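# Close the sliding door gently with a Stretch robot

## Task

Slide the door until it is fully closed, without moving anything else from its starting place. Moving the door so fast that it slams, whether opening or closing, counts as failure, and so does the robot toppling or being left leaning. The door has to stay shut by itself at the end; if it only stays closed because the robot is holding it, the goal is not met.

## Robot and tools

ROBOT. A Hello Robot Stretch 4 with a single arm. It has an omni-wheel base, a lift that rides up and down a mast, a telescoping arm that reaches forward, a wrist with yaw, pitch and roll joints, and a two-finger gripper. It stands about 1.6 m tall. No part of the base rim is more than 0.23 m from the base origin.

FRAMES. The base frame has its origin on the floor below the base centre, with x pointing forward, y to the left and z up. hand_pose is reported in this frame. It is the point centred between the fingers, 0.015 m back from the tips, and it may be slightly off. When all wrist joints read 0, the hand axes line up with the base axes. The odometry frame is the base frame as it was when the scene began. base_odometry comes only from wheel rotation, so any slip shows up as travel. Its heading runs from -3.142 to 3.142 and grows to the left.

execute_actions. Required argument "actions": a list that holds one action or is empty. An empty list moves nothing and only returns the state and images. An action contains "base", "joints" or both, and may add "pace" and "contact_limits". The other kind of action is {"end_of_arm": "enable_torque"} sent by itself, which powers up any wrist or gripper motor that has shut off and makes it hold its current position. All motions in one action start together, but they can finish at different times.
- base: exactly one key, and it is a relative move measured from where the last reported state placed the base. translate_m is a straight drive in metres, -2 to 2, with forward positive. strafe_m is a sideways slide in metres, -2 to 2, with left positive. rotate_rad is a turn in place in radians, -3.2 to 3.2, with counter-clockwise (left) positive.
- joints: a single object mapping joint names to absolute targets, one number each. lift_m is 0 to 1.2 m. arm_m is extension, 0 to 0.55 m. wrist_yaw_rad is -1.134 to 4.276, where 0 faces forward, positive turns left, and 3.14 is tucked back; above 3.4 the arm can get in the way. wrist_pitch_rad is -1.117 to 4.259, where 0 is level and 1.57 points down. wrist_roll_rad is -1.117 to 4.259; at 0 both fingers are level with each other, and positive turns clockwise as seen from behind. gripper_m is the finger gap, 0 to 0.08 m. A joint counts as done within ±0.004 m for lift and arm, ±0.02 rad for yaw and roll, ±0.05 rad for pitch, and ±0.002 m for the gripper. A joint target outside its range gets clipped to the limit and is reported. Any other bad value or unknown key rejects the whole call.
- pace: "slow", "default", "fast" or "max". Base speed is 0.1, 0.3, 0.4 or 0.6 m/s and turn rate is 1, 2, 3 or 4 rad/s. With the lift above 0.2 these are lowered, reaching 0.3 m/s and 1 rad/s at a lift of 1.2.
- contact_limits: only the key arm_m, from 0 to 0.75. It sets how much force the arm may apply before it halts. The default is 0.5, and low values are gentle.
- cameras: a list chosen from head_camera, head_left_camera, head_right_camera, wrist_camera and all. Leaving it out, null or ["all"] returns every camera, and [] returns none.
A single action runs for at most 15 s. Any joint or base you leave out of an action may still be driving toward its previous target. After a result reports a stop, the remaining movement calls in that same reply are skipped.

To unfold the wrist at the start, one action with lift_m 0.4 and wrist_yaw_rad 0 works.

wait: seconds, from 0 to 10. It sends no new command and returns the same kind of result.
zoom_image: camera plus region [x0, y0, x1, y1] in pixels, with (0, 0) at the top-left and at most 504x504. It enlarges part of that camera's most recent full image.
read_manual: section "licences". It only returns text.
finished_scene: scene (integer). It ends the current scene permanently and reports whether the goal was met.

CAMERAS. head_camera is at the top of the mast and looks forward and down; to aim it elsewhere you turn the base. head_left_camera and head_right_camera are fisheyes on either side of it, pointed more steeply down, and they show the base and arm. wrist_camera sits behind the fingers and looks along them, with the fingertips near the bottom of its image. The "pictures" line lists the images in order.

RESULTS.
- base_status and joint_status tell you how each motion ended. "done" means it reached its target; for the base it means the wheels turned the full amount, even if they slipped. "off_target" means it stopped short and may still be pushing. "contact_stop_at_<key>" means it hit something, and that part goes slack. "limit_stop_at_<name>" means a built-in limit stopped it, including own_body and tilt. "time_out" and "torque_fault" can also appear.
- on_its_own covers what you did not command. There, "held at" is the target being held, not the measured position.
- lidar_m: 12 distances in metres, one per 30-degree sector. Sector 1 is straight ahead and they go counter-clockwise: the 4th is left, the 7th behind, the 10th right. "-" means nothing was seen or the object is closer than 0.25 m. Glass and thin legs can be missed.
- wrist_depth_mm: a 7x7 grid of depths from the wrist camera, 100 to 2000 mm, starting top-left.
- base_tilt: degrees forward and right. turned_by_wheels vs turned_by_imu: a gap above about 0.1 rad points to a collision or slip.
- motor_effort: percent of maximum, with the peak in brackets. For wheels, positive means a right turn.

CAUTIONS. Move the door slowly, with slow pace and a low arm contact limit, so it never slams. Before you finish, release the door and back the gripper away, so the door stays closed without help. Avoid knocking anything else. A lean over 6 degrees makes the lift, arm and wheels go slack. Pushing hard with a high gripper can tip the robot. A wrist or gripper pressed against something can suffer a torque_fault; if so, send enable_torque.

Each tool is called after "Emit:" by a JSON object that holds its "api" and its "payload".

## Session

Emit:
{"api": "execute_actions", "payload": {"actions": []}}

Scene clock: 0.00 s.
base_odometry: x=+0.000 y=+0.000 heading=+0.000 (m, m, rad; odometry frame)
turned_by_wheels: +0.000 (rad since the last result)
turned_by_imu: +0.000 (rad since the last result)
base_tilt: forward=-0.1 right=-0.2 (deg)
lidar_m: 1.00 0.81 0.80 0.89 0.92 0.90 1.03 0.90 0.83 0.94 1.91 1.79
base_status: not commanded
joint_positions: lift_m=+0.125 arm_m=-0.002 wrist_yaw_rad=+3.057 wrist_pitch_rad=-0.013 wrist_roll_rad=+0.006 gripper_m=+0.040
joint_status: not commanded
motor_effort: lift_m=+21 arm_m=+0 wrist_yaw_rad=+0 wrist_pitch_rad=-5 wrist_roll_rad=+0 gripper_m=-2 wheel_0=+0 wheel_1=+0 wheel_2=+0 (%)
hand_pose: x=-0.0360 y=+0.1051 z=+0.3057 quat_wxyz=(+0.042, +0.007, +0.003, +0.999) (m; base frame)
wrist_depth_mm: 137 140 1281 1160 976 878 778 / 106 140 1281 1138 991 866 778 / 111 139 1255 1138 976 854 768 / 129 153 1255 1160 960 866 768 / 891 1098 1308 1118 976 854 768 / 917 1042 1229 1098 931 854 768 / 831 - 128 831 105 798 750
pictures: head_camera, head_left_camera, head_right_camera, wrist_camera
Images, in order (width x height): head_camera 420x560, head_left_camera 420x672, head_right_camera 420x672, wrist_camera 616x392.

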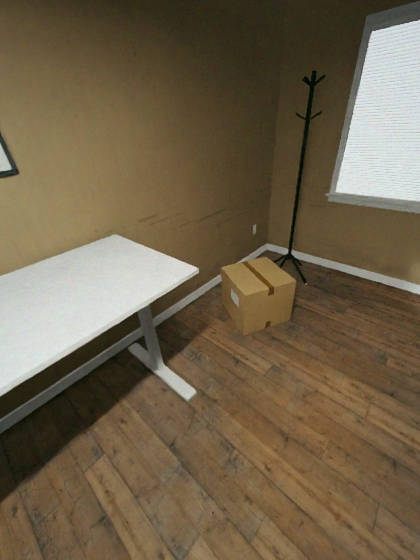

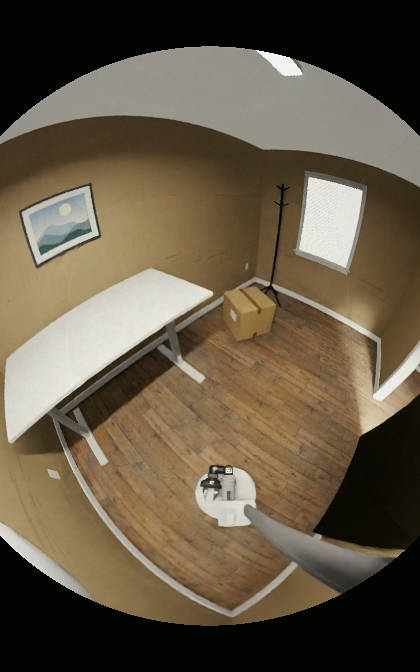

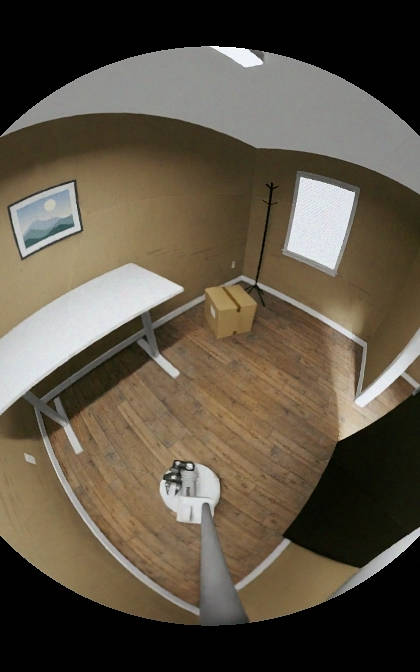

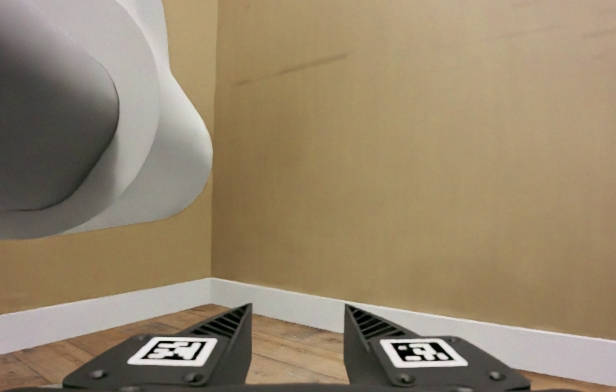

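Emit:
{"api": "execute_actions", "payload": {"actions": [{"base":{"rotate_rad":-1.3},"joints":{"lift_m":0.4,"wrist_yaw_rad":0}}]}}

Scene clock: 2.80 s.
base_odometry: x=+0.000 y=+0.000 heading=-1.299 (m, m, rad; odometry frame)
turned_by_wheels: -1.299 (rad since the last result)
turned_by_imu: -1.314 (rad since the last result)
base_tilt: forward=+0.1 right=+0.0 (deg)
lidar_m: 1.15 2.82 1.62 0.88 0.81 0.85 0.95 0.91 0.93 0.96 0.83 0.87
base_status: done
joint_positions: lift_m=+0.400 arm_m=-0.002 wrist_yaw_rad=+0.000 wrist_pitch_rad=-0.013 wrist_roll_rad=+0.006 gripper_m=+0.040
joint_status: all done
motor_effort: lift_m=+24(20) arm_m=+0(0) wrist_yaw_rad=+0(7) wrist_pitch_rad=-6(7) wrist_roll_rad=-1(1) gripper_m=+1(0) wheel_0=+5(10) wheel_1=+3(7) wheel_2=+3(11) (%)
hand_pose: x=+0.3812 y=-0.0873 z=+0.5807 quat_wxyz=(+1.000, +0.003, -0.007, +0.000) (m; base frame)
wrist_depth_mm: - - 1808 1078 831 661 569 / - - 1756 1118 842 668 564 / - - 1808 1098 831 668 559 / - - 1808 1098 831 661 564 / - - 1808 1098 820 661 559 / - - 1708 1098 778 654 559 / 1430 - 128 1078 105 621 559
pictures: head_camera, head_left_camera, head_right_camera, wrist_camera
camera_calibration (this result's frames):
wrist_camera: T_world_to_cam=[[-0.0263314, -0.999396, 0.0226562, -0.0945947], [0.0487677, -0.0239213, -0.998524, 0.617987], [0.998463, -0.0251876, 0.0493682, -0.26686], [0, 0, 0, 1]] pos_world=[0.233821, -0.0864761, 0.632392]
Images, in order (width x height): head_camera 420x560, head_left_camera 420x672, head_right_camera 420x672, wrist_camera 616x392.

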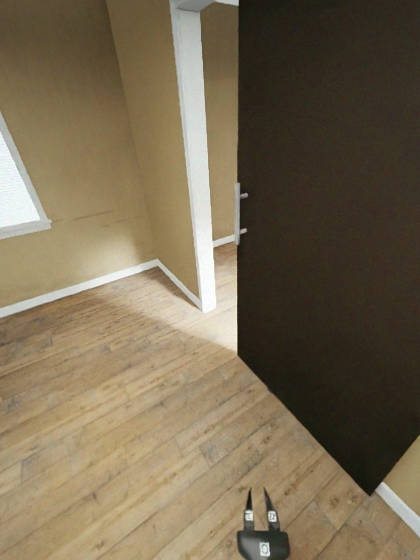

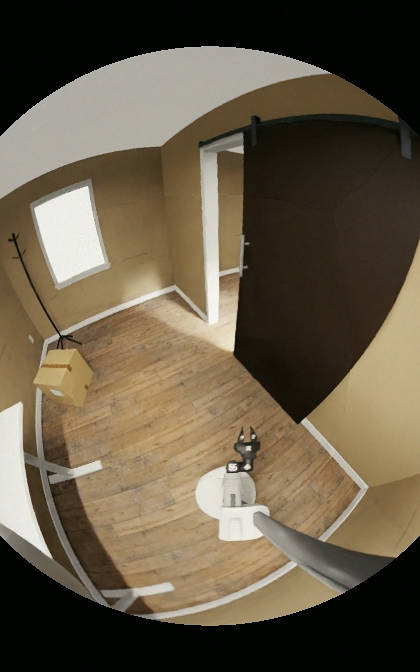

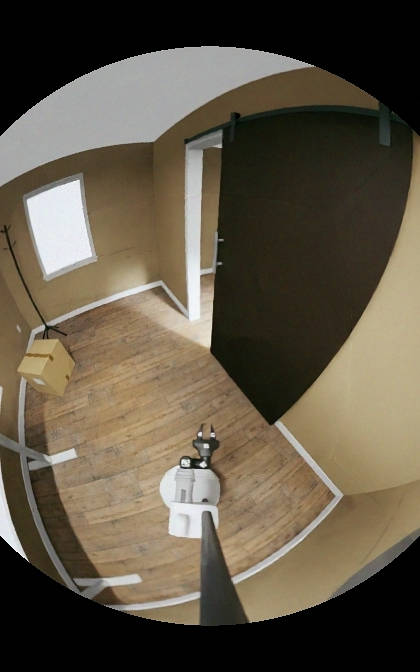

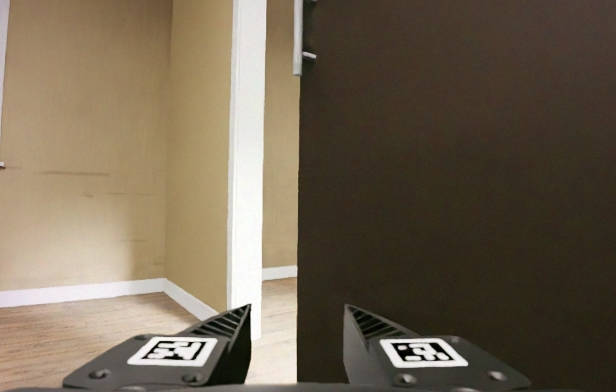

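Emit:
{"api": "execute_actions", "payload": {"actions": [{"base":{"rotate_rad":-0.972},"joints":{"lift_m":0.92,"gripper_m":0.0}}], "cameras": []}}

Emit:
{"api": "execute_actions", "payload": {"actions": [{"base":{"strafe_m":1.05}}]}}

Scene clock: 11.00 s.
base_odometry: x=+0.000 y=+0.000 heading=-2.270 (m, m, rad; odometry frame)
turned_by_wheels: -0.971 (rad since the last result)
turned_by_imu: -0.983 (rad since the last result)
base_tilt: forward=+0.0 right=+0.1 (deg)
lidar_m: 0.84 0.88 1.25 2.80 1.60 0.85 0.80 0.87 0.95 0.91 0.95 0.93
base_status: done
joint_positions: lift_m=+0.920 arm_m=-0.002 wrist_yaw_rad=+0.000 wrist_pitch_rad=-0.013 wrist_roll_rad=+0.006 gripper_m=+0.000
joint_status: all done
motor_effort: lift_m=+24(27) arm_m=+0(1) wrist_yaw_rad=+1(1) wrist_pitch_rad=-6(7) wrist_roll_rad=-1(0) gripper_m=+0(3) wheel_0=+5(9) wheel_1=+3(8) wheel_2=+2(6) (%)
hand_pose: x=+0.3812 y=-0.0875 z=+1.1007 quat_wxyz=(+1.000, +0.003, -0.007, +0.000) (m; base frame)
wrist_depth_mm: 603 609 668 676 676 683 691 / 603 603 676 676 676 683 691 / 603 603 676 676 683 683 683 / 597 603 668 683 676 676 683 / 597 603 661 676 676 676 683 / 597 603 668 668 668 683 676 / 597 597 - - 668 683 676
pictures: none
No camera images: the call's "cameras" was empty. Leave "cameras" out to get every camera's image.

Scene clock: 15.83 s.
base_odometry: x=+0.803 y=-0.676 heading=-2.270 (m, m, rad; odometry frame)
turned_by_wheels: +0.000 (rad since the last result)
turned_by_imu: -0.004 (rad since the last result)
base_tilt: forward=+0.0 right=+0.1 (deg)
lidar_m: 0.78 1.13 1.33 1.76 0.96 0.91 0.98 0.84 1.13 1.95 1.24 0.88
base_status: done
joint_positions: lift_m=+0.920 arm_m=-0.002 wrist_yaw_rad=+0.000 wrist_pitch_rad=-0.013 wrist_roll_rad=+0.006 gripper_m=+0.000
joint_status: not commanded
motor_effort: lift_m=+24(24) arm_m=+0(1) wrist_yaw_rad=+1(1) wrist_pitch_rad=-7(7) wrist_roll_rad=-1(0) gripper_m=-2(2) wheel_0=-2(11) wheel_1=+2(11) wheel_2=+1(1) (%)
hand_pose: x=+0.3812 y=-0.0874 z=+1.1007 quat_wxyz=(+1.000, +0.003, -0.007, +0.000) (m; base frame)
wrist_depth_mm: - - - 627 634 640 647 / - - 627 634 640 640 647 / - - 627 634 634 634 640 / - - 621 627 634 634 640 / - - 621 627 634 634 634 / - - 621 621 627 627 640 / - - - - 627 627 627
pictures: head_camera, head_left_camera, head_right_camera, wrist_camera
camera_calibration (this result's frames):
wrist_camera: T_world_to_cam=[[-0.0267563, -0.999385, 0.022657, -0.106306], [0.0487575, -0.0239428, -0.998524, 1.13726], [0.998452, -0.0256121, 0.0493682, -0.29254], [0, 0, 0, 1]] pos_world=[0.233793, -0.0865038, 1.15243]
Images, in order (width x height): head_camera 420x560, head_left_camera 420x672, head_right_camera 420x672, wrist_camera 616x392.

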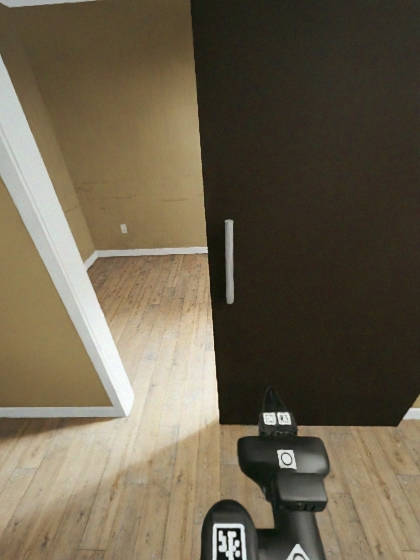

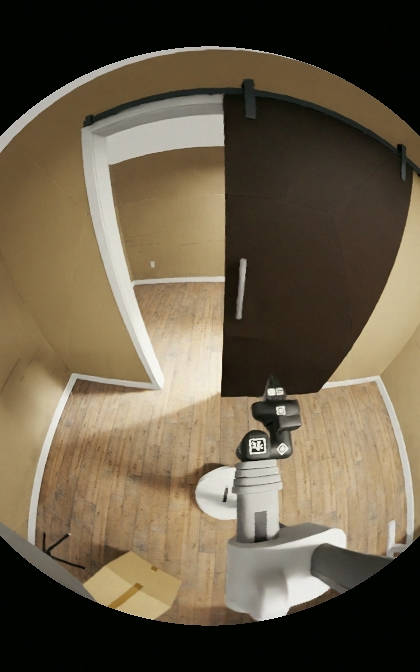

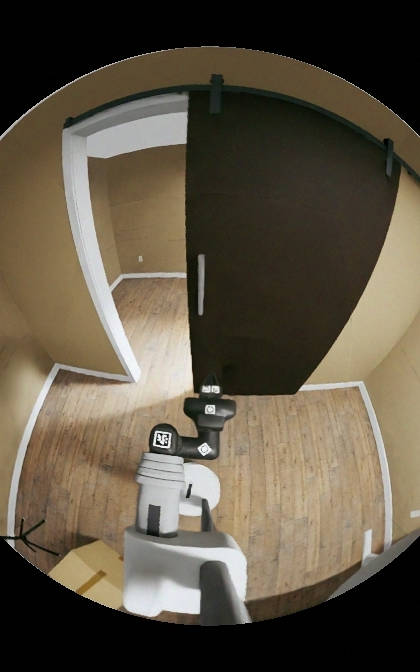

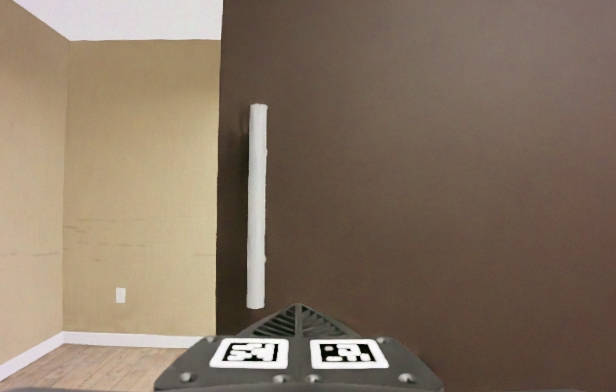

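Emit:
{"api": "execute_actions", "payload": {"actions": [{"base":{"translate_m":0.28},"joints":{"lift_m":0.98,"arm_m":0.08}}], "cameras": ["wrist_camera","head_camera"]}}

Scene clock: 19.83 s.
base_odometry: x=+0.623 y=-0.890 heading=-2.270 (m, m, rad; odometry frame)
turned_by_wheels: +0.000 (rad since the last result)
turned_by_imu: -0.002 (rad since the last result)
base_tilt: forward=-0.1 right=+0.1 (deg)
lidar_m: 0.51 0.90 0.92 1.78 1.80 1.17 1.14 1.12 1.57 1.96 0.83 0.59
base_status: done
joint_positions: lift_m=+0.980 arm_m=+0.079 wrist_yaw_rad=+0.000 wrist_pitch_rad=-0.013 wrist_roll_rad=+0.006 gripper_m=+0.000
joint_status: all done
motor_effort: lift_m=+24(25) arm_m=+7(9) wrist_yaw_rad=+0(1) wrist_pitch_rad=-6(6) wrist_roll_rad=-1(0) gripper_m=-1(1) wheel_0=+5(9) wheel_1=+2(7) wheel_2=-2(8) (%)
hand_pose: x=+0.4623 y=-0.0874 z=+1.1607 quat_wxyz=(+1.000, +0.003, -0.007, +0.000) (m; base frame)
wrist_depth_mm: - 272 272 273 274 274 278 / - 272 212 273 274 274 277 / - 270 214 272 273 276 276 / - 268 270 271 272 274 274 / - 268 270 271 272 273 274 / - 268 268 268 272 273 274 / - 267 - - 272 272 273
pictures: head_camera, wrist_camera
camera_calibration (this result's frames):
wrist_camera: T_world_to_cam=[[-0.0265767, -0.99939, 0.0226561, -0.105539], [0.0487951, -0.023934, -0.998522, 1.19318], [0.998455, -0.0254319, 0.0494014, -0.376515], [0, 0, 0, 1]] pos_world=[0.314907, -0.086492, 1.21241]
Images, in order (width x height): head_camera 420x560, wrist_camera 616x392.

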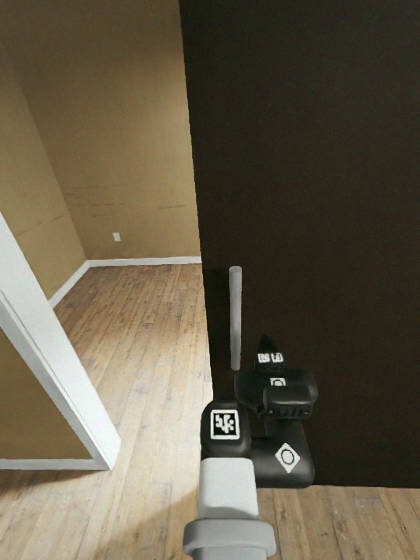

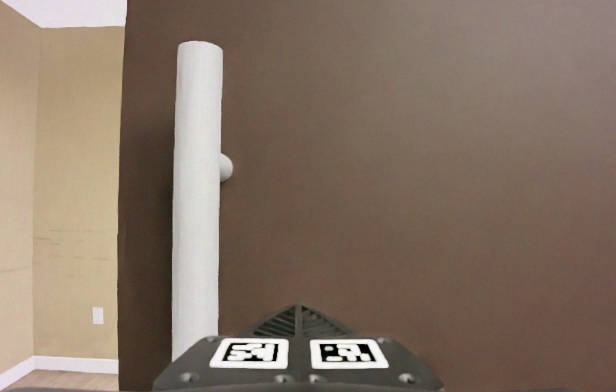

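Emit:
{"api": "execute_actions", "payload": {"actions": [{"joints":{"arm_m":0.172},"contact_limits":{"arm_m":0.15}}], "cameras": ["wrist_camera","head_left_camera"]}}

Emit:
{"api": "execute_actions", "payload": {"actions": [{"base":{"strafe_m":0.15},"pace":"slow"}], "cameras": ["wrist_camera","head_left_camera"]}}

Scene clock: 22.97 s.
base_odometry: x=+0.623 y=-0.890 heading=-2.270 (m, m, rad; odometry frame)
turned_by_wheels: +0.000 (rad since the last result)
turned_by_imu: -0.001 (rad since the last result)
base_tilt: forward=-0.1 right=+0.0 (deg)
lidar_m: 0.49 0.91 0.92 1.77 1.81 1.17 1.13 1.12 1.58 1.96 0.83 0.60
base_status: not commanded
joint_positions: lift_m=+0.980 arm_m=+0.171 wrist_yaw_rad=+0.000 wrist_pitch_rad=-0.013 wrist_roll_rad=+0.006 gripper_m=+0.000
joint_status: all done
motor_effort: lift_m=+24(25) arm_m=+7(7) wrist_yaw_rad=+0(0) wrist_pitch_rad=-7(6) wrist_roll_rad=-1(1) gripper_m=-2(1) wheel_0=+5(5) wheel_1=+2(2) wheel_2=-2(1) (%)
contact_limits: arm_m 0.15
hand_pose: x=+0.5543 y=-0.0874 z=+1.1607 quat_wxyz=(+1.000, +0.003, -0.007, +0.000) (m; base frame)
wrist_depth_mm: 178 111 180 180 181 182 183 / 178 111 180 180 181 182 183 / 178 111 179 179 181 182 182 / 177 111 179 179 181 181 182 / 177 111 178 179 180 180 181 / 176 110 178 179 180 181 181 / 176 110 - - 179 180 181
pictures: head_left_camera, wrist_camera
camera_calibration (this result's frames):
wrist_camera: T_world_to_cam=[[-0.0264938, -0.999392, 0.0226559, -0.103122], [0.0488027, -0.0239299, -0.998522, 1.18869], [0.998457, -0.0253489, 0.0494071, -0.46836], [0, 0, 0, 1]] pos_world=[0.406894, -0.0864866, 1.21241]
Images, in order (width x height): head_left_camera 420x672, wrist_camera 616x392.

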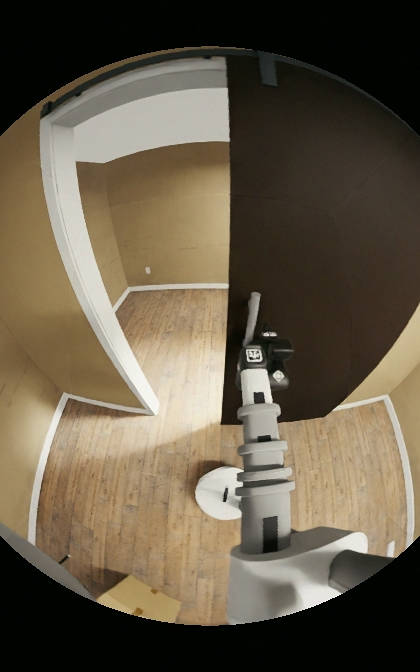

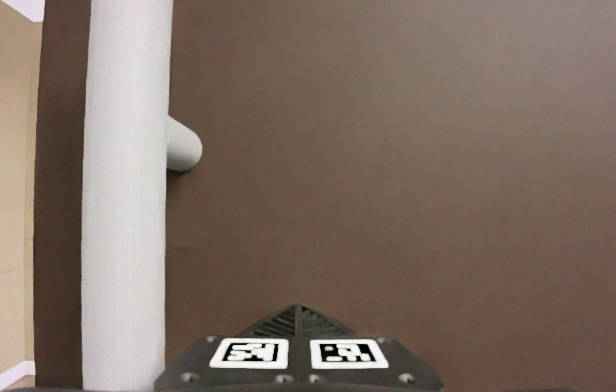

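Scene clock: 25.63 s.
base_odometry: x=+0.738 y=-0.987 heading=-2.271 (m, m, rad; odometry frame)
turned_by_wheels: -0.001 (rad since the last result)
turned_by_imu: -0.019 (rad since the last result)
base_tilt: forward=-0.1 right=-0.1 (deg)
lidar_m: 0.52 0.79 0.90 1.63 1.71 1.10 1.13 1.17 1.52 2.12 0.84 0.60
base_status: done
joint_positions: lift_m=+0.980 arm_m=+0.171 wrist_yaw_rad=-0.007 wrist_pitch_rad=-0.013 wrist_roll_rad=+0.006 gripper_m=+0.000
joint_status: not commanded
on_its_own: wrist_yaw_rad is at rest, and its effort (+19) is outside its rest range (-13 to +13)
motor_effort: lift_m=+24(24) arm_m=+5(7) wrist_yaw_rad=+19(71) wrist_pitch_rad=-6(7) wrist_roll_rad=-1(0) gripper_m=+1(2) wheel_0=-9(27) wheel_1=+2(8) wheel_2=-7(12) (%)
hand_pose: x=+0.5541 y=-0.0889 z=+1.1608 quat_wxyz=(+1.000, +0.003, -0.007, -0.003) (m; base frame)
wrist_depth_mm: - 178 113 182 184 186 188 / - 177 114 182 183 186 187 / - 176 114 181 183 186 188 / - 176 114 181 183 185 187 / - 176 114 180 183 185 187 / - 175 114 180 182 184 186 / - 175 - - 182 184 186
pictures: head_left_camera, wrist_camera
camera_calibration (this result's frames):
wrist_camera: T_world_to_cam=[[-0.0334157, -0.999185, 0.0226469, -0.100735], [0.0488954, -0.0242668, -0.998509, 1.18863], [0.998245, -0.0322585, 0.0496665, -0.468932], [0, 0, 0, 1]] pos_world=[0.406624, -0.0869362, 1.21243]
Images, in order (width x height): head_left_camera 420x672, wrist_camera 616x392.

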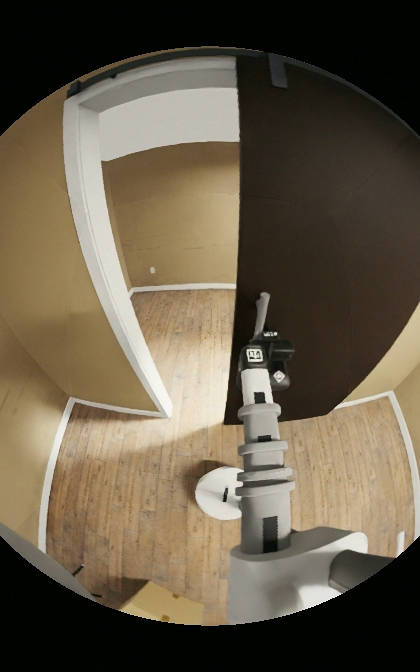

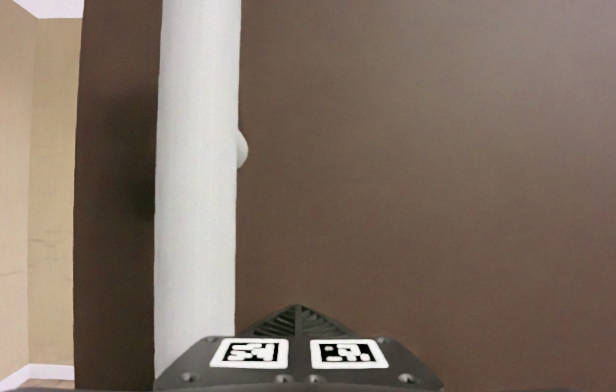

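Emit:
{"api": "execute_actions", "payload": {"actions": [{"base":{"strafe_m":0.3},"pace":"slow"}], "cameras": ["wrist_camera","head_left_camera"]}}

Scene clock: 30.33 s.
base_odometry: x=+0.967 y=-1.180 heading=-2.272 (m, m, rad; odometry frame)
turned_by_wheels: -0.001 (rad since the last result)
turned_by_imu: -0.022 (rad since the last result)
base_tilt: forward=-0.1 right=+0.1 (deg)
lidar_m: 0.51 0.64 0.91 1.34 1.36 1.23 1.01 1.31 1.49 2.41 0.85 0.60
base_status: done
joint_positions: lift_m=+0.980 arm_m=+0.171 wrist_yaw_rad=-0.004 wrist_pitch_rad=-0.013 wrist_roll_rad=+0.006 gripper_m=+0.000
joint_status: not commanded
motor_effort: lift_m=+24(24) arm_m=+5(5) wrist_yaw_rad=+11(56) wrist_pitch_rad=-7(8) wrist_roll_rad=-1(1) gripper_m=-1(1) wheel_0=-6(23) wheel_1=+2(6) wheel_2=-6(10) (%)
hand_pose: x=+0.5543 y=-0.0883 z=+1.1607 quat_wxyz=(+1.000, +0.003, -0.007, -0.002) (m; base frame)
wrist_depth_mm: - 172 112 178 180 183 186 / - 172 112 178 180 184 186 / - 172 112 178 180 182 186 / - 171 112 177 180 183 185 / - 171 112 177 180 182 185 / - 170 112 176 179 182 185 / - 170 - - 180 182 184
pictures: head_left_camera, wrist_camera
camera_calibration (this result's frames):
wrist_camera: T_world_to_cam=[[-0.0305841, -0.999275, 0.0226564, -0.101714], [0.0486691, -0.024129, -0.998523, 1.18873], [0.998347, -0.0294363, 0.0493718, -0.468643], [0, 0, 0, 1]] pos_world=[0.406902, -0.086753, 1.21242]
Images, in order (width x height): head_left_camera 420x672, wrist_camera 616x392.

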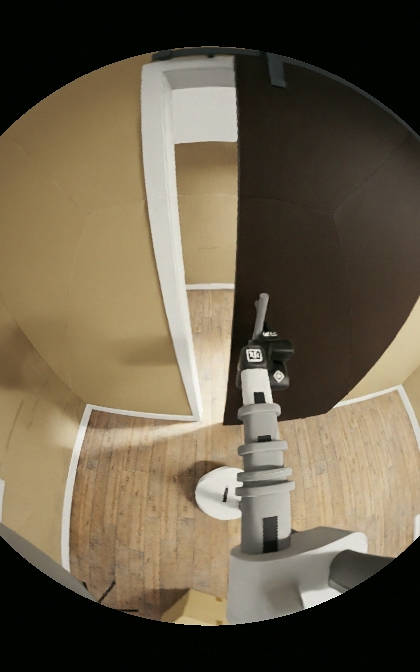

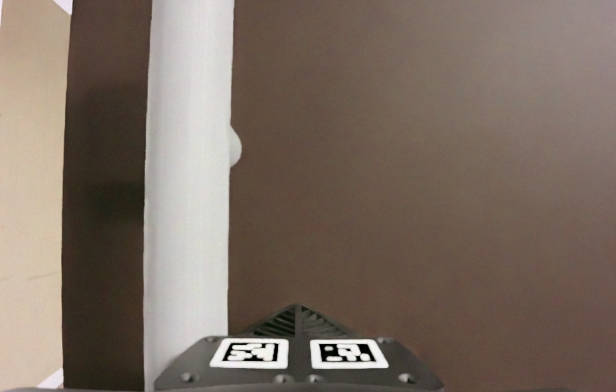

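Emit:
{"api": "execute_actions", "payload": {"actions": [{"base":{"strafe_m":0.18},"joints":{"arm_m":0.163},"pace":"slow"}], "cameras": ["wrist_camera","head_left_camera"]}}

Scene clock: 34.10 s.
base_odometry: x=+1.104 y=-1.296 heading=-2.272 (m, m, rad; odometry frame)
turned_by_wheels: +0.000 (rad since the last result)
turned_by_imu: -0.005 (rad since the last result)
base_tilt: forward=-0.1 right=+0.1 (deg)
lidar_m: 0.50 0.65 0.88 1.15 1.18 1.43 0.98 1.21 1.52 2.57 0.83 0.60
base_status: done
joint_positions: lift_m=+0.980 arm_m=+0.164 wrist_yaw_rad=+0.000 wrist_pitch_rad=-0.013 wrist_roll_rad=+0.006 gripper_m=+0.000
joint_status: all done
motor_effort: lift_m=+24(24) arm_m=-4(9) wrist_yaw_rad=+1(57) wrist_pitch_rad=-6(7) wrist_roll_rad=+0(1) gripper_m=+1(0) wheel_0=-4(27) wheel_1=+2(5) wheel_2=-3(11) (%)
hand_pose: x=+0.5473 y=-0.0875 z=+1.1608 quat_wxyz=(+1.000, +0.003, -0.007, +0.000) (m; base frame)
wrist_depth_mm: 224 175 113 181 183 186 189 / 224 175 113 181 183 186 189 / 223 174 113 180 182 185 188 / 221 174 114 180 182 185 187 / 222 174 114 179 182 185 187 / 221 173 114 178 182 185 187 / 221 173 - - 182 185 187
pictures: head_left_camera, wrist_camera
camera_calibration (this result's frames):
wrist_camera: T_world_to_cam=[[-0.0269016, -0.999381, 0.0226529, -0.103167], [0.0489038, -0.0239497, -0.998516, 1.189], [0.998441, -0.0257539, 0.0495179, -0.461518], [0, 0, 0, 1]] pos_world=[0.399877, -0.0865131, 1.21243]
Images, in order (width x height): head_left_camera 420x672, wrist_camera 616x392.

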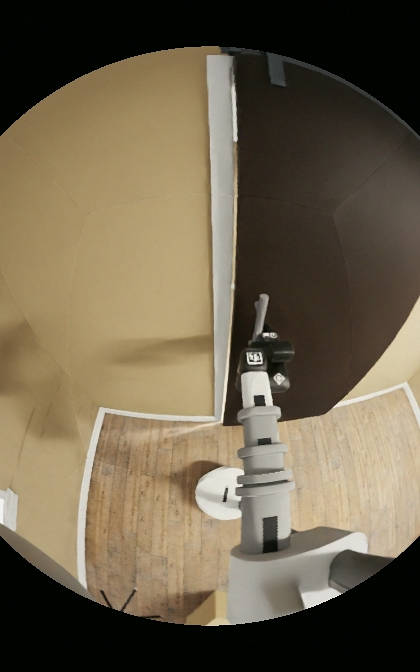

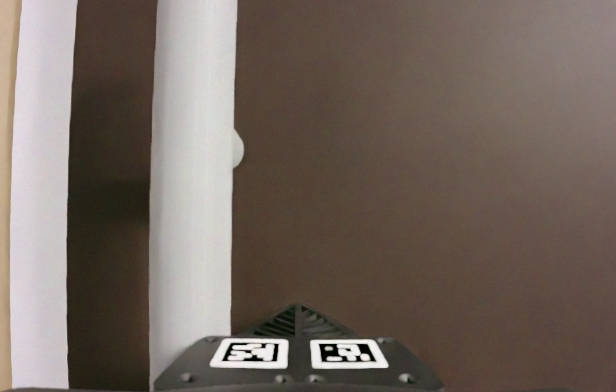

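Emit:
{"api": "execute_actions", "payload": {"actions": [{"base":{"strafe_m":0.05},"pace":"slow"}], "cameras": ["wrist_camera","head_camera"]}}

Scene clock: 36.37 s.
base_odometry: x=+1.142 y=-1.328 heading=-2.272 (m, m, rad; odometry frame)
turned_by_wheels: +0.000 (rad since the last result)
turned_by_imu: -0.002 (rad since the last result)
base_tilt: forward=+0.0 right=-0.1 (deg)
lidar_m: 0.48 0.64 0.89 1.09 1.12 1.40 0.98 1.17 1.51 2.63 0.83 0.60
base_status: done
joint_positions: lift_m=+0.980 arm_m=+0.164 wrist_yaw_rad=+0.000 wrist_pitch_rad=-0.013 wrist_roll_rad=+0.006 gripper_m=+0.000
joint_status: not commanded
motor_effort: lift_m=+24(24) arm_m=-4(4) wrist_yaw_rad=+1(61) wrist_pitch_rad=-6(7) wrist_roll_rad=-1(1) gripper_m=-2(1) wheel_0=-4(29) wheel_1=+4(6) wheel_2=-1(9) (%)
hand_pose: x=+0.5473 y=-0.0875 z=+1.1608 quat_wxyz=(+1.000, +0.003, -0.007, +0.000) (m; base frame)
wrist_depth_mm: 235 173 178 179 181 185 187 / 235 172 177 179 182 185 187 / 234 172 151 179 181 184 186 / 202 110 176 178 181 183 186 / 202 109 176 178 180 183 186 / 171 109 175 176 181 183 185 / 170 109 - - 180 183 185
pictures: head_camera, wrist_camera
camera_calibration (this result's frames):
wrist_camera: T_world_to_cam=[[-0.0268667, -0.999382, 0.0226509, -0.103177], [0.0489748, -0.0239478, -0.998513, 1.18897], [0.998439, -0.0257174, 0.049588, -0.461585], [0, 0, 0, 1]] pos_world=[0.399862, -0.0865107, 1.21243]
Images, in order (width x height): head_camera 420x560, wrist_camera 616x392.

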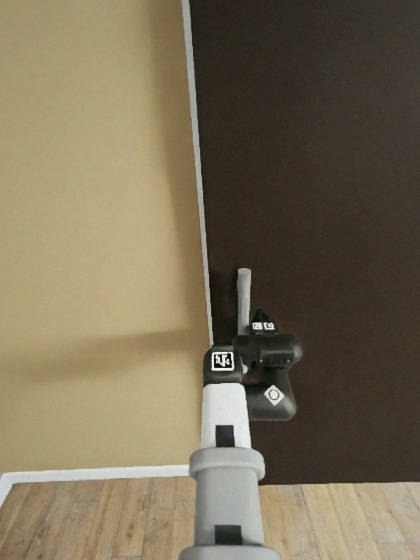

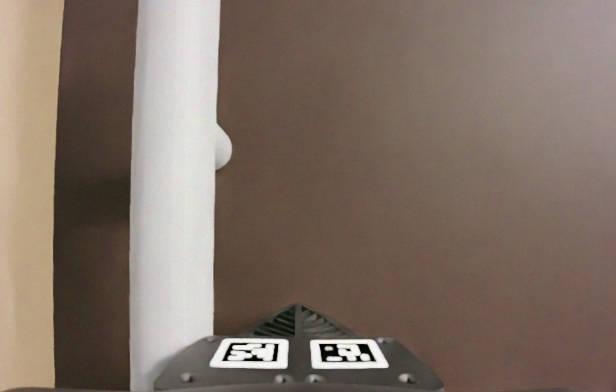

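Emit:
{"api": "execute_actions", "payload": {"actions": [{"base":{"strafe_m":0.04},"pace":"slow"}], "cameras": ["wrist_camera","head_left_camera"]}}

Scene clock: 38.47 s.
base_odometry: x=+1.172 y=-1.354 heading=-2.274 (m, m, rad; odometry frame)
turned_by_wheels: -0.002 (rad since the last result)
turned_by_imu: -0.034 (rad since the last result)
base_tilt: forward=-0.1 right=+0.3 (deg)
lidar_m: 0.50 0.65 0.84 1.07 1.12 1.39 0.98 1.13 1.48 2.65 0.87 0.61
base_status: done
joint_positions: lift_m=+0.980 arm_m=+0.163 wrist_yaw_rad=-0.012 wrist_pitch_rad=-0.013 wrist_roll_rad=+0.006 gripper_m=+0.000
joint_status: not commanded
on_its_own: wrist_yaw_rad is at rest, and its effort (+35) is outside its rest range (-13 to +13)
motor_effort: lift_m=+24(24) arm_m=-3(5) wrist_yaw_rad=+35(81) wrist_pitch_rad=-7(7) wrist_roll_rad=-1(1) gripper_m=+1(0) wheel_0=-16(29) wheel_1=+0(8) wheel_2=-6(15) (%)
hand_pose: x=+0.5459 y=-0.0900 z=+1.1607 quat_wxyz=(+1.000, +0.003, -0.006, -0.006) (m; base frame)
wrist_depth_mm: 226 169 111 180 185 192 196 / 167 169 111 180 185 191 195 / 196 168 112 179 185 190 195 / 195 168 112 179 184 190 194 / 195 167 112 179 183 190 193 / 166 167 112 176 183 189 195 / 166 166 - - 185 189 194
pictures: head_left_camera, wrist_camera
camera_calibration (this result's frames):
wrist_camera: T_world_to_cam=[[-0.0389195, -0.998985, 0.0226603, -0.0991671], [0.04822, -0.0245287, -0.998536, 1.18927], [0.998078, -0.0377699, 0.0491257, -0.4606], [0, 0, 0, 1]] pos_world=[0.398509, -0.0872921, 1.2124]
Images, in order (width x height): head_left_camera 420x672, wrist_camera 616x392.

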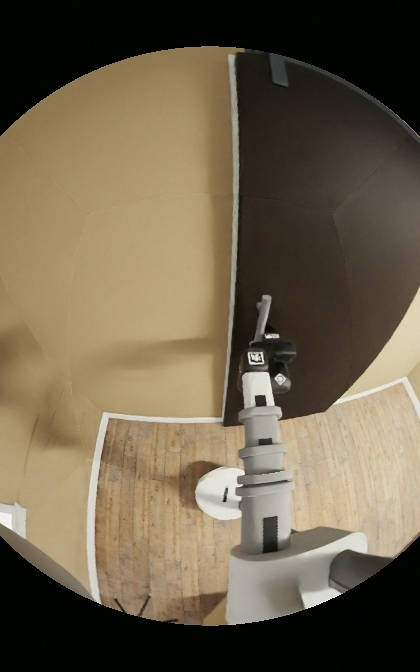

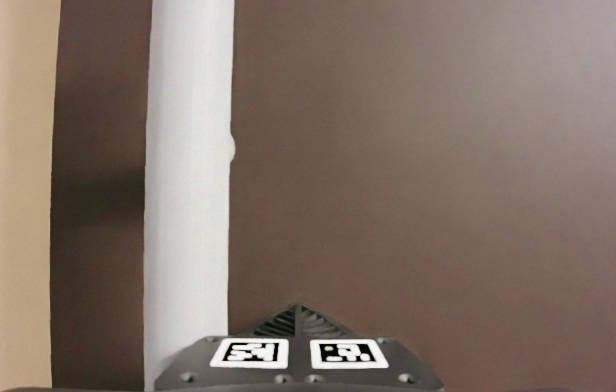

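Emit:
{"api": "execute_actions", "payload": {"actions": [{"base":{"strafe_m":-0.04},"pace":"slow"}], "cameras": []}}

Emit:
{"api": "execute_actions", "payload": {"actions": [{"joints":{"arm_m":0.0}}], "cameras": ["head_camera","head_left_camera"]}}

Scene clock: 40.57 s.
base_odometry: x=+1.142 y=-1.328 heading=-2.274 (m, m, rad; odometry frame)
turned_by_wheels: +0.000 (rad since the last result)
turned_by_imu: -0.001 (rad since the last result)
base_tilt: forward=+0.0 right=+0.1 (deg)
lidar_m: 0.49 0.65 0.85 1.12 1.15 1.39 0.97 1.18 1.49 2.62 0.85 0.61
base_status: done
joint_positions: lift_m=+0.980 arm_m=+0.163 wrist_yaw_rad=+0.000 wrist_pitch_rad=-0.013 wrist_roll_rad=+0.006 gripper_m=+0.000
joint_status: not commanded
motor_effort: lift_m=+24(24) arm_m=-2(3) wrist_yaw_rad=+1(35) wrist_pitch_rad=-6(7) wrist_roll_rad=-2(0) gripper_m=-1(0) wheel_0=+6(12) wheel_1=-4(8) wheel_2=-2(7) (%)
hand_pose: x=+0.5470 y=-0.0875 z=+1.1607 quat_wxyz=(+1.000, +0.003, -0.007, +0.000) (m; base frame)
wrist_depth_mm: 104 116 176 180 184 189 192 / 104 118 176 179 183 188 192 / 104 129 175 179 183 189 191 / 103 171 175 178 183 187 191 / 103 170 175 179 182 187 191 / 103 171 174 177 182 186 190 / 103 170 - - 182 186 190
pictures: none
No camera images: the call's "cameras" was empty. Leave "cameras" out to get every camera's image.

Scene clock: 42.13 s.
base_odometry: x=+1.142 y=-1.328 heading=-2.274 (m, m, rad; odometry frame)
turned_by_wheels: +0.000 (rad since the last result)
turned_by_imu: -0.001 (rad since the last result)
base_tilt: forward=+0.1 right=+0.1 (deg)
lidar_m: 0.49 0.64 0.86 1.10 1.14 1.43 0.97 1.13 1.49 2.62 0.86 0.58
base_status: not commanded
joint_positions: lift_m=+0.980 arm_m=+0.001 wrist_yaw_rad=+0.000 wrist_pitch_rad=-0.013 wrist_roll_rad=+0.006 gripper_m=+0.000
joint_status: all done
motor_effort: lift_m=+24(25) arm_m=-7(4) wrist_yaw_rad=+1(0) wrist_pitch_rad=-7(7) wrist_roll_rad=-1(0) gripper_m=+0(0) wheel_0=+5(5) wheel_1=-3(4) wheel_2=-2(2) (%)
hand_pose: x=+0.3848 y=-0.0875 z=+1.1607 quat_wxyz=(+1.000, +0.003, -0.007, +0.000) (m; base frame)
wrist_depth_mm: 387 389 336 343 351 362 368 / 384 387 334 343 351 359 366 / 382 387 330 342 347 355 364 / 382 387 332 340 349 357 364 / 379 327 329 340 347 357 364 / 379 327 329 338 347 355 364 / 377 382 - - 347 355 364
pictures: head_camera, head_left_camera
Images, in order (width x height): head_camera 420x560, head_left_camera 420x672.

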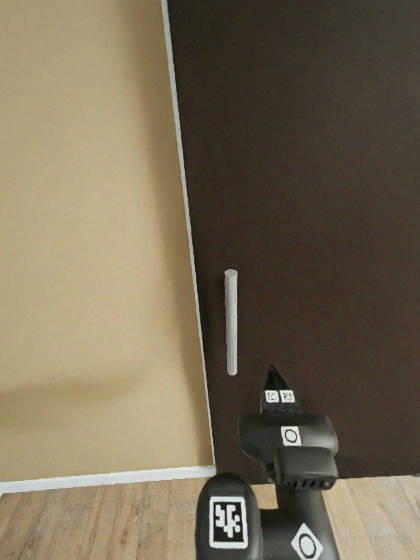

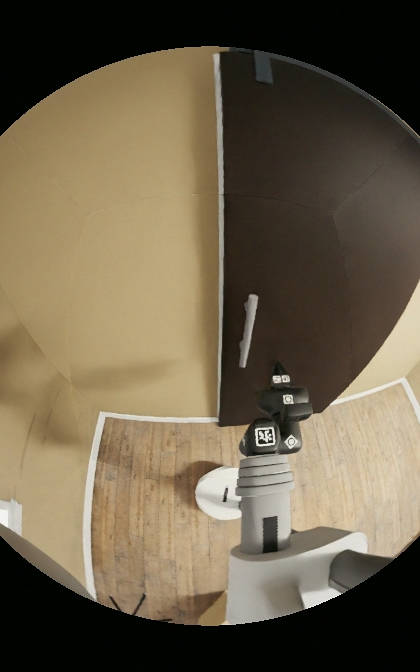

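Emit:
{"api": "finished_scene", "payload": {"scene": 1}}

The scene is finished: the task was done.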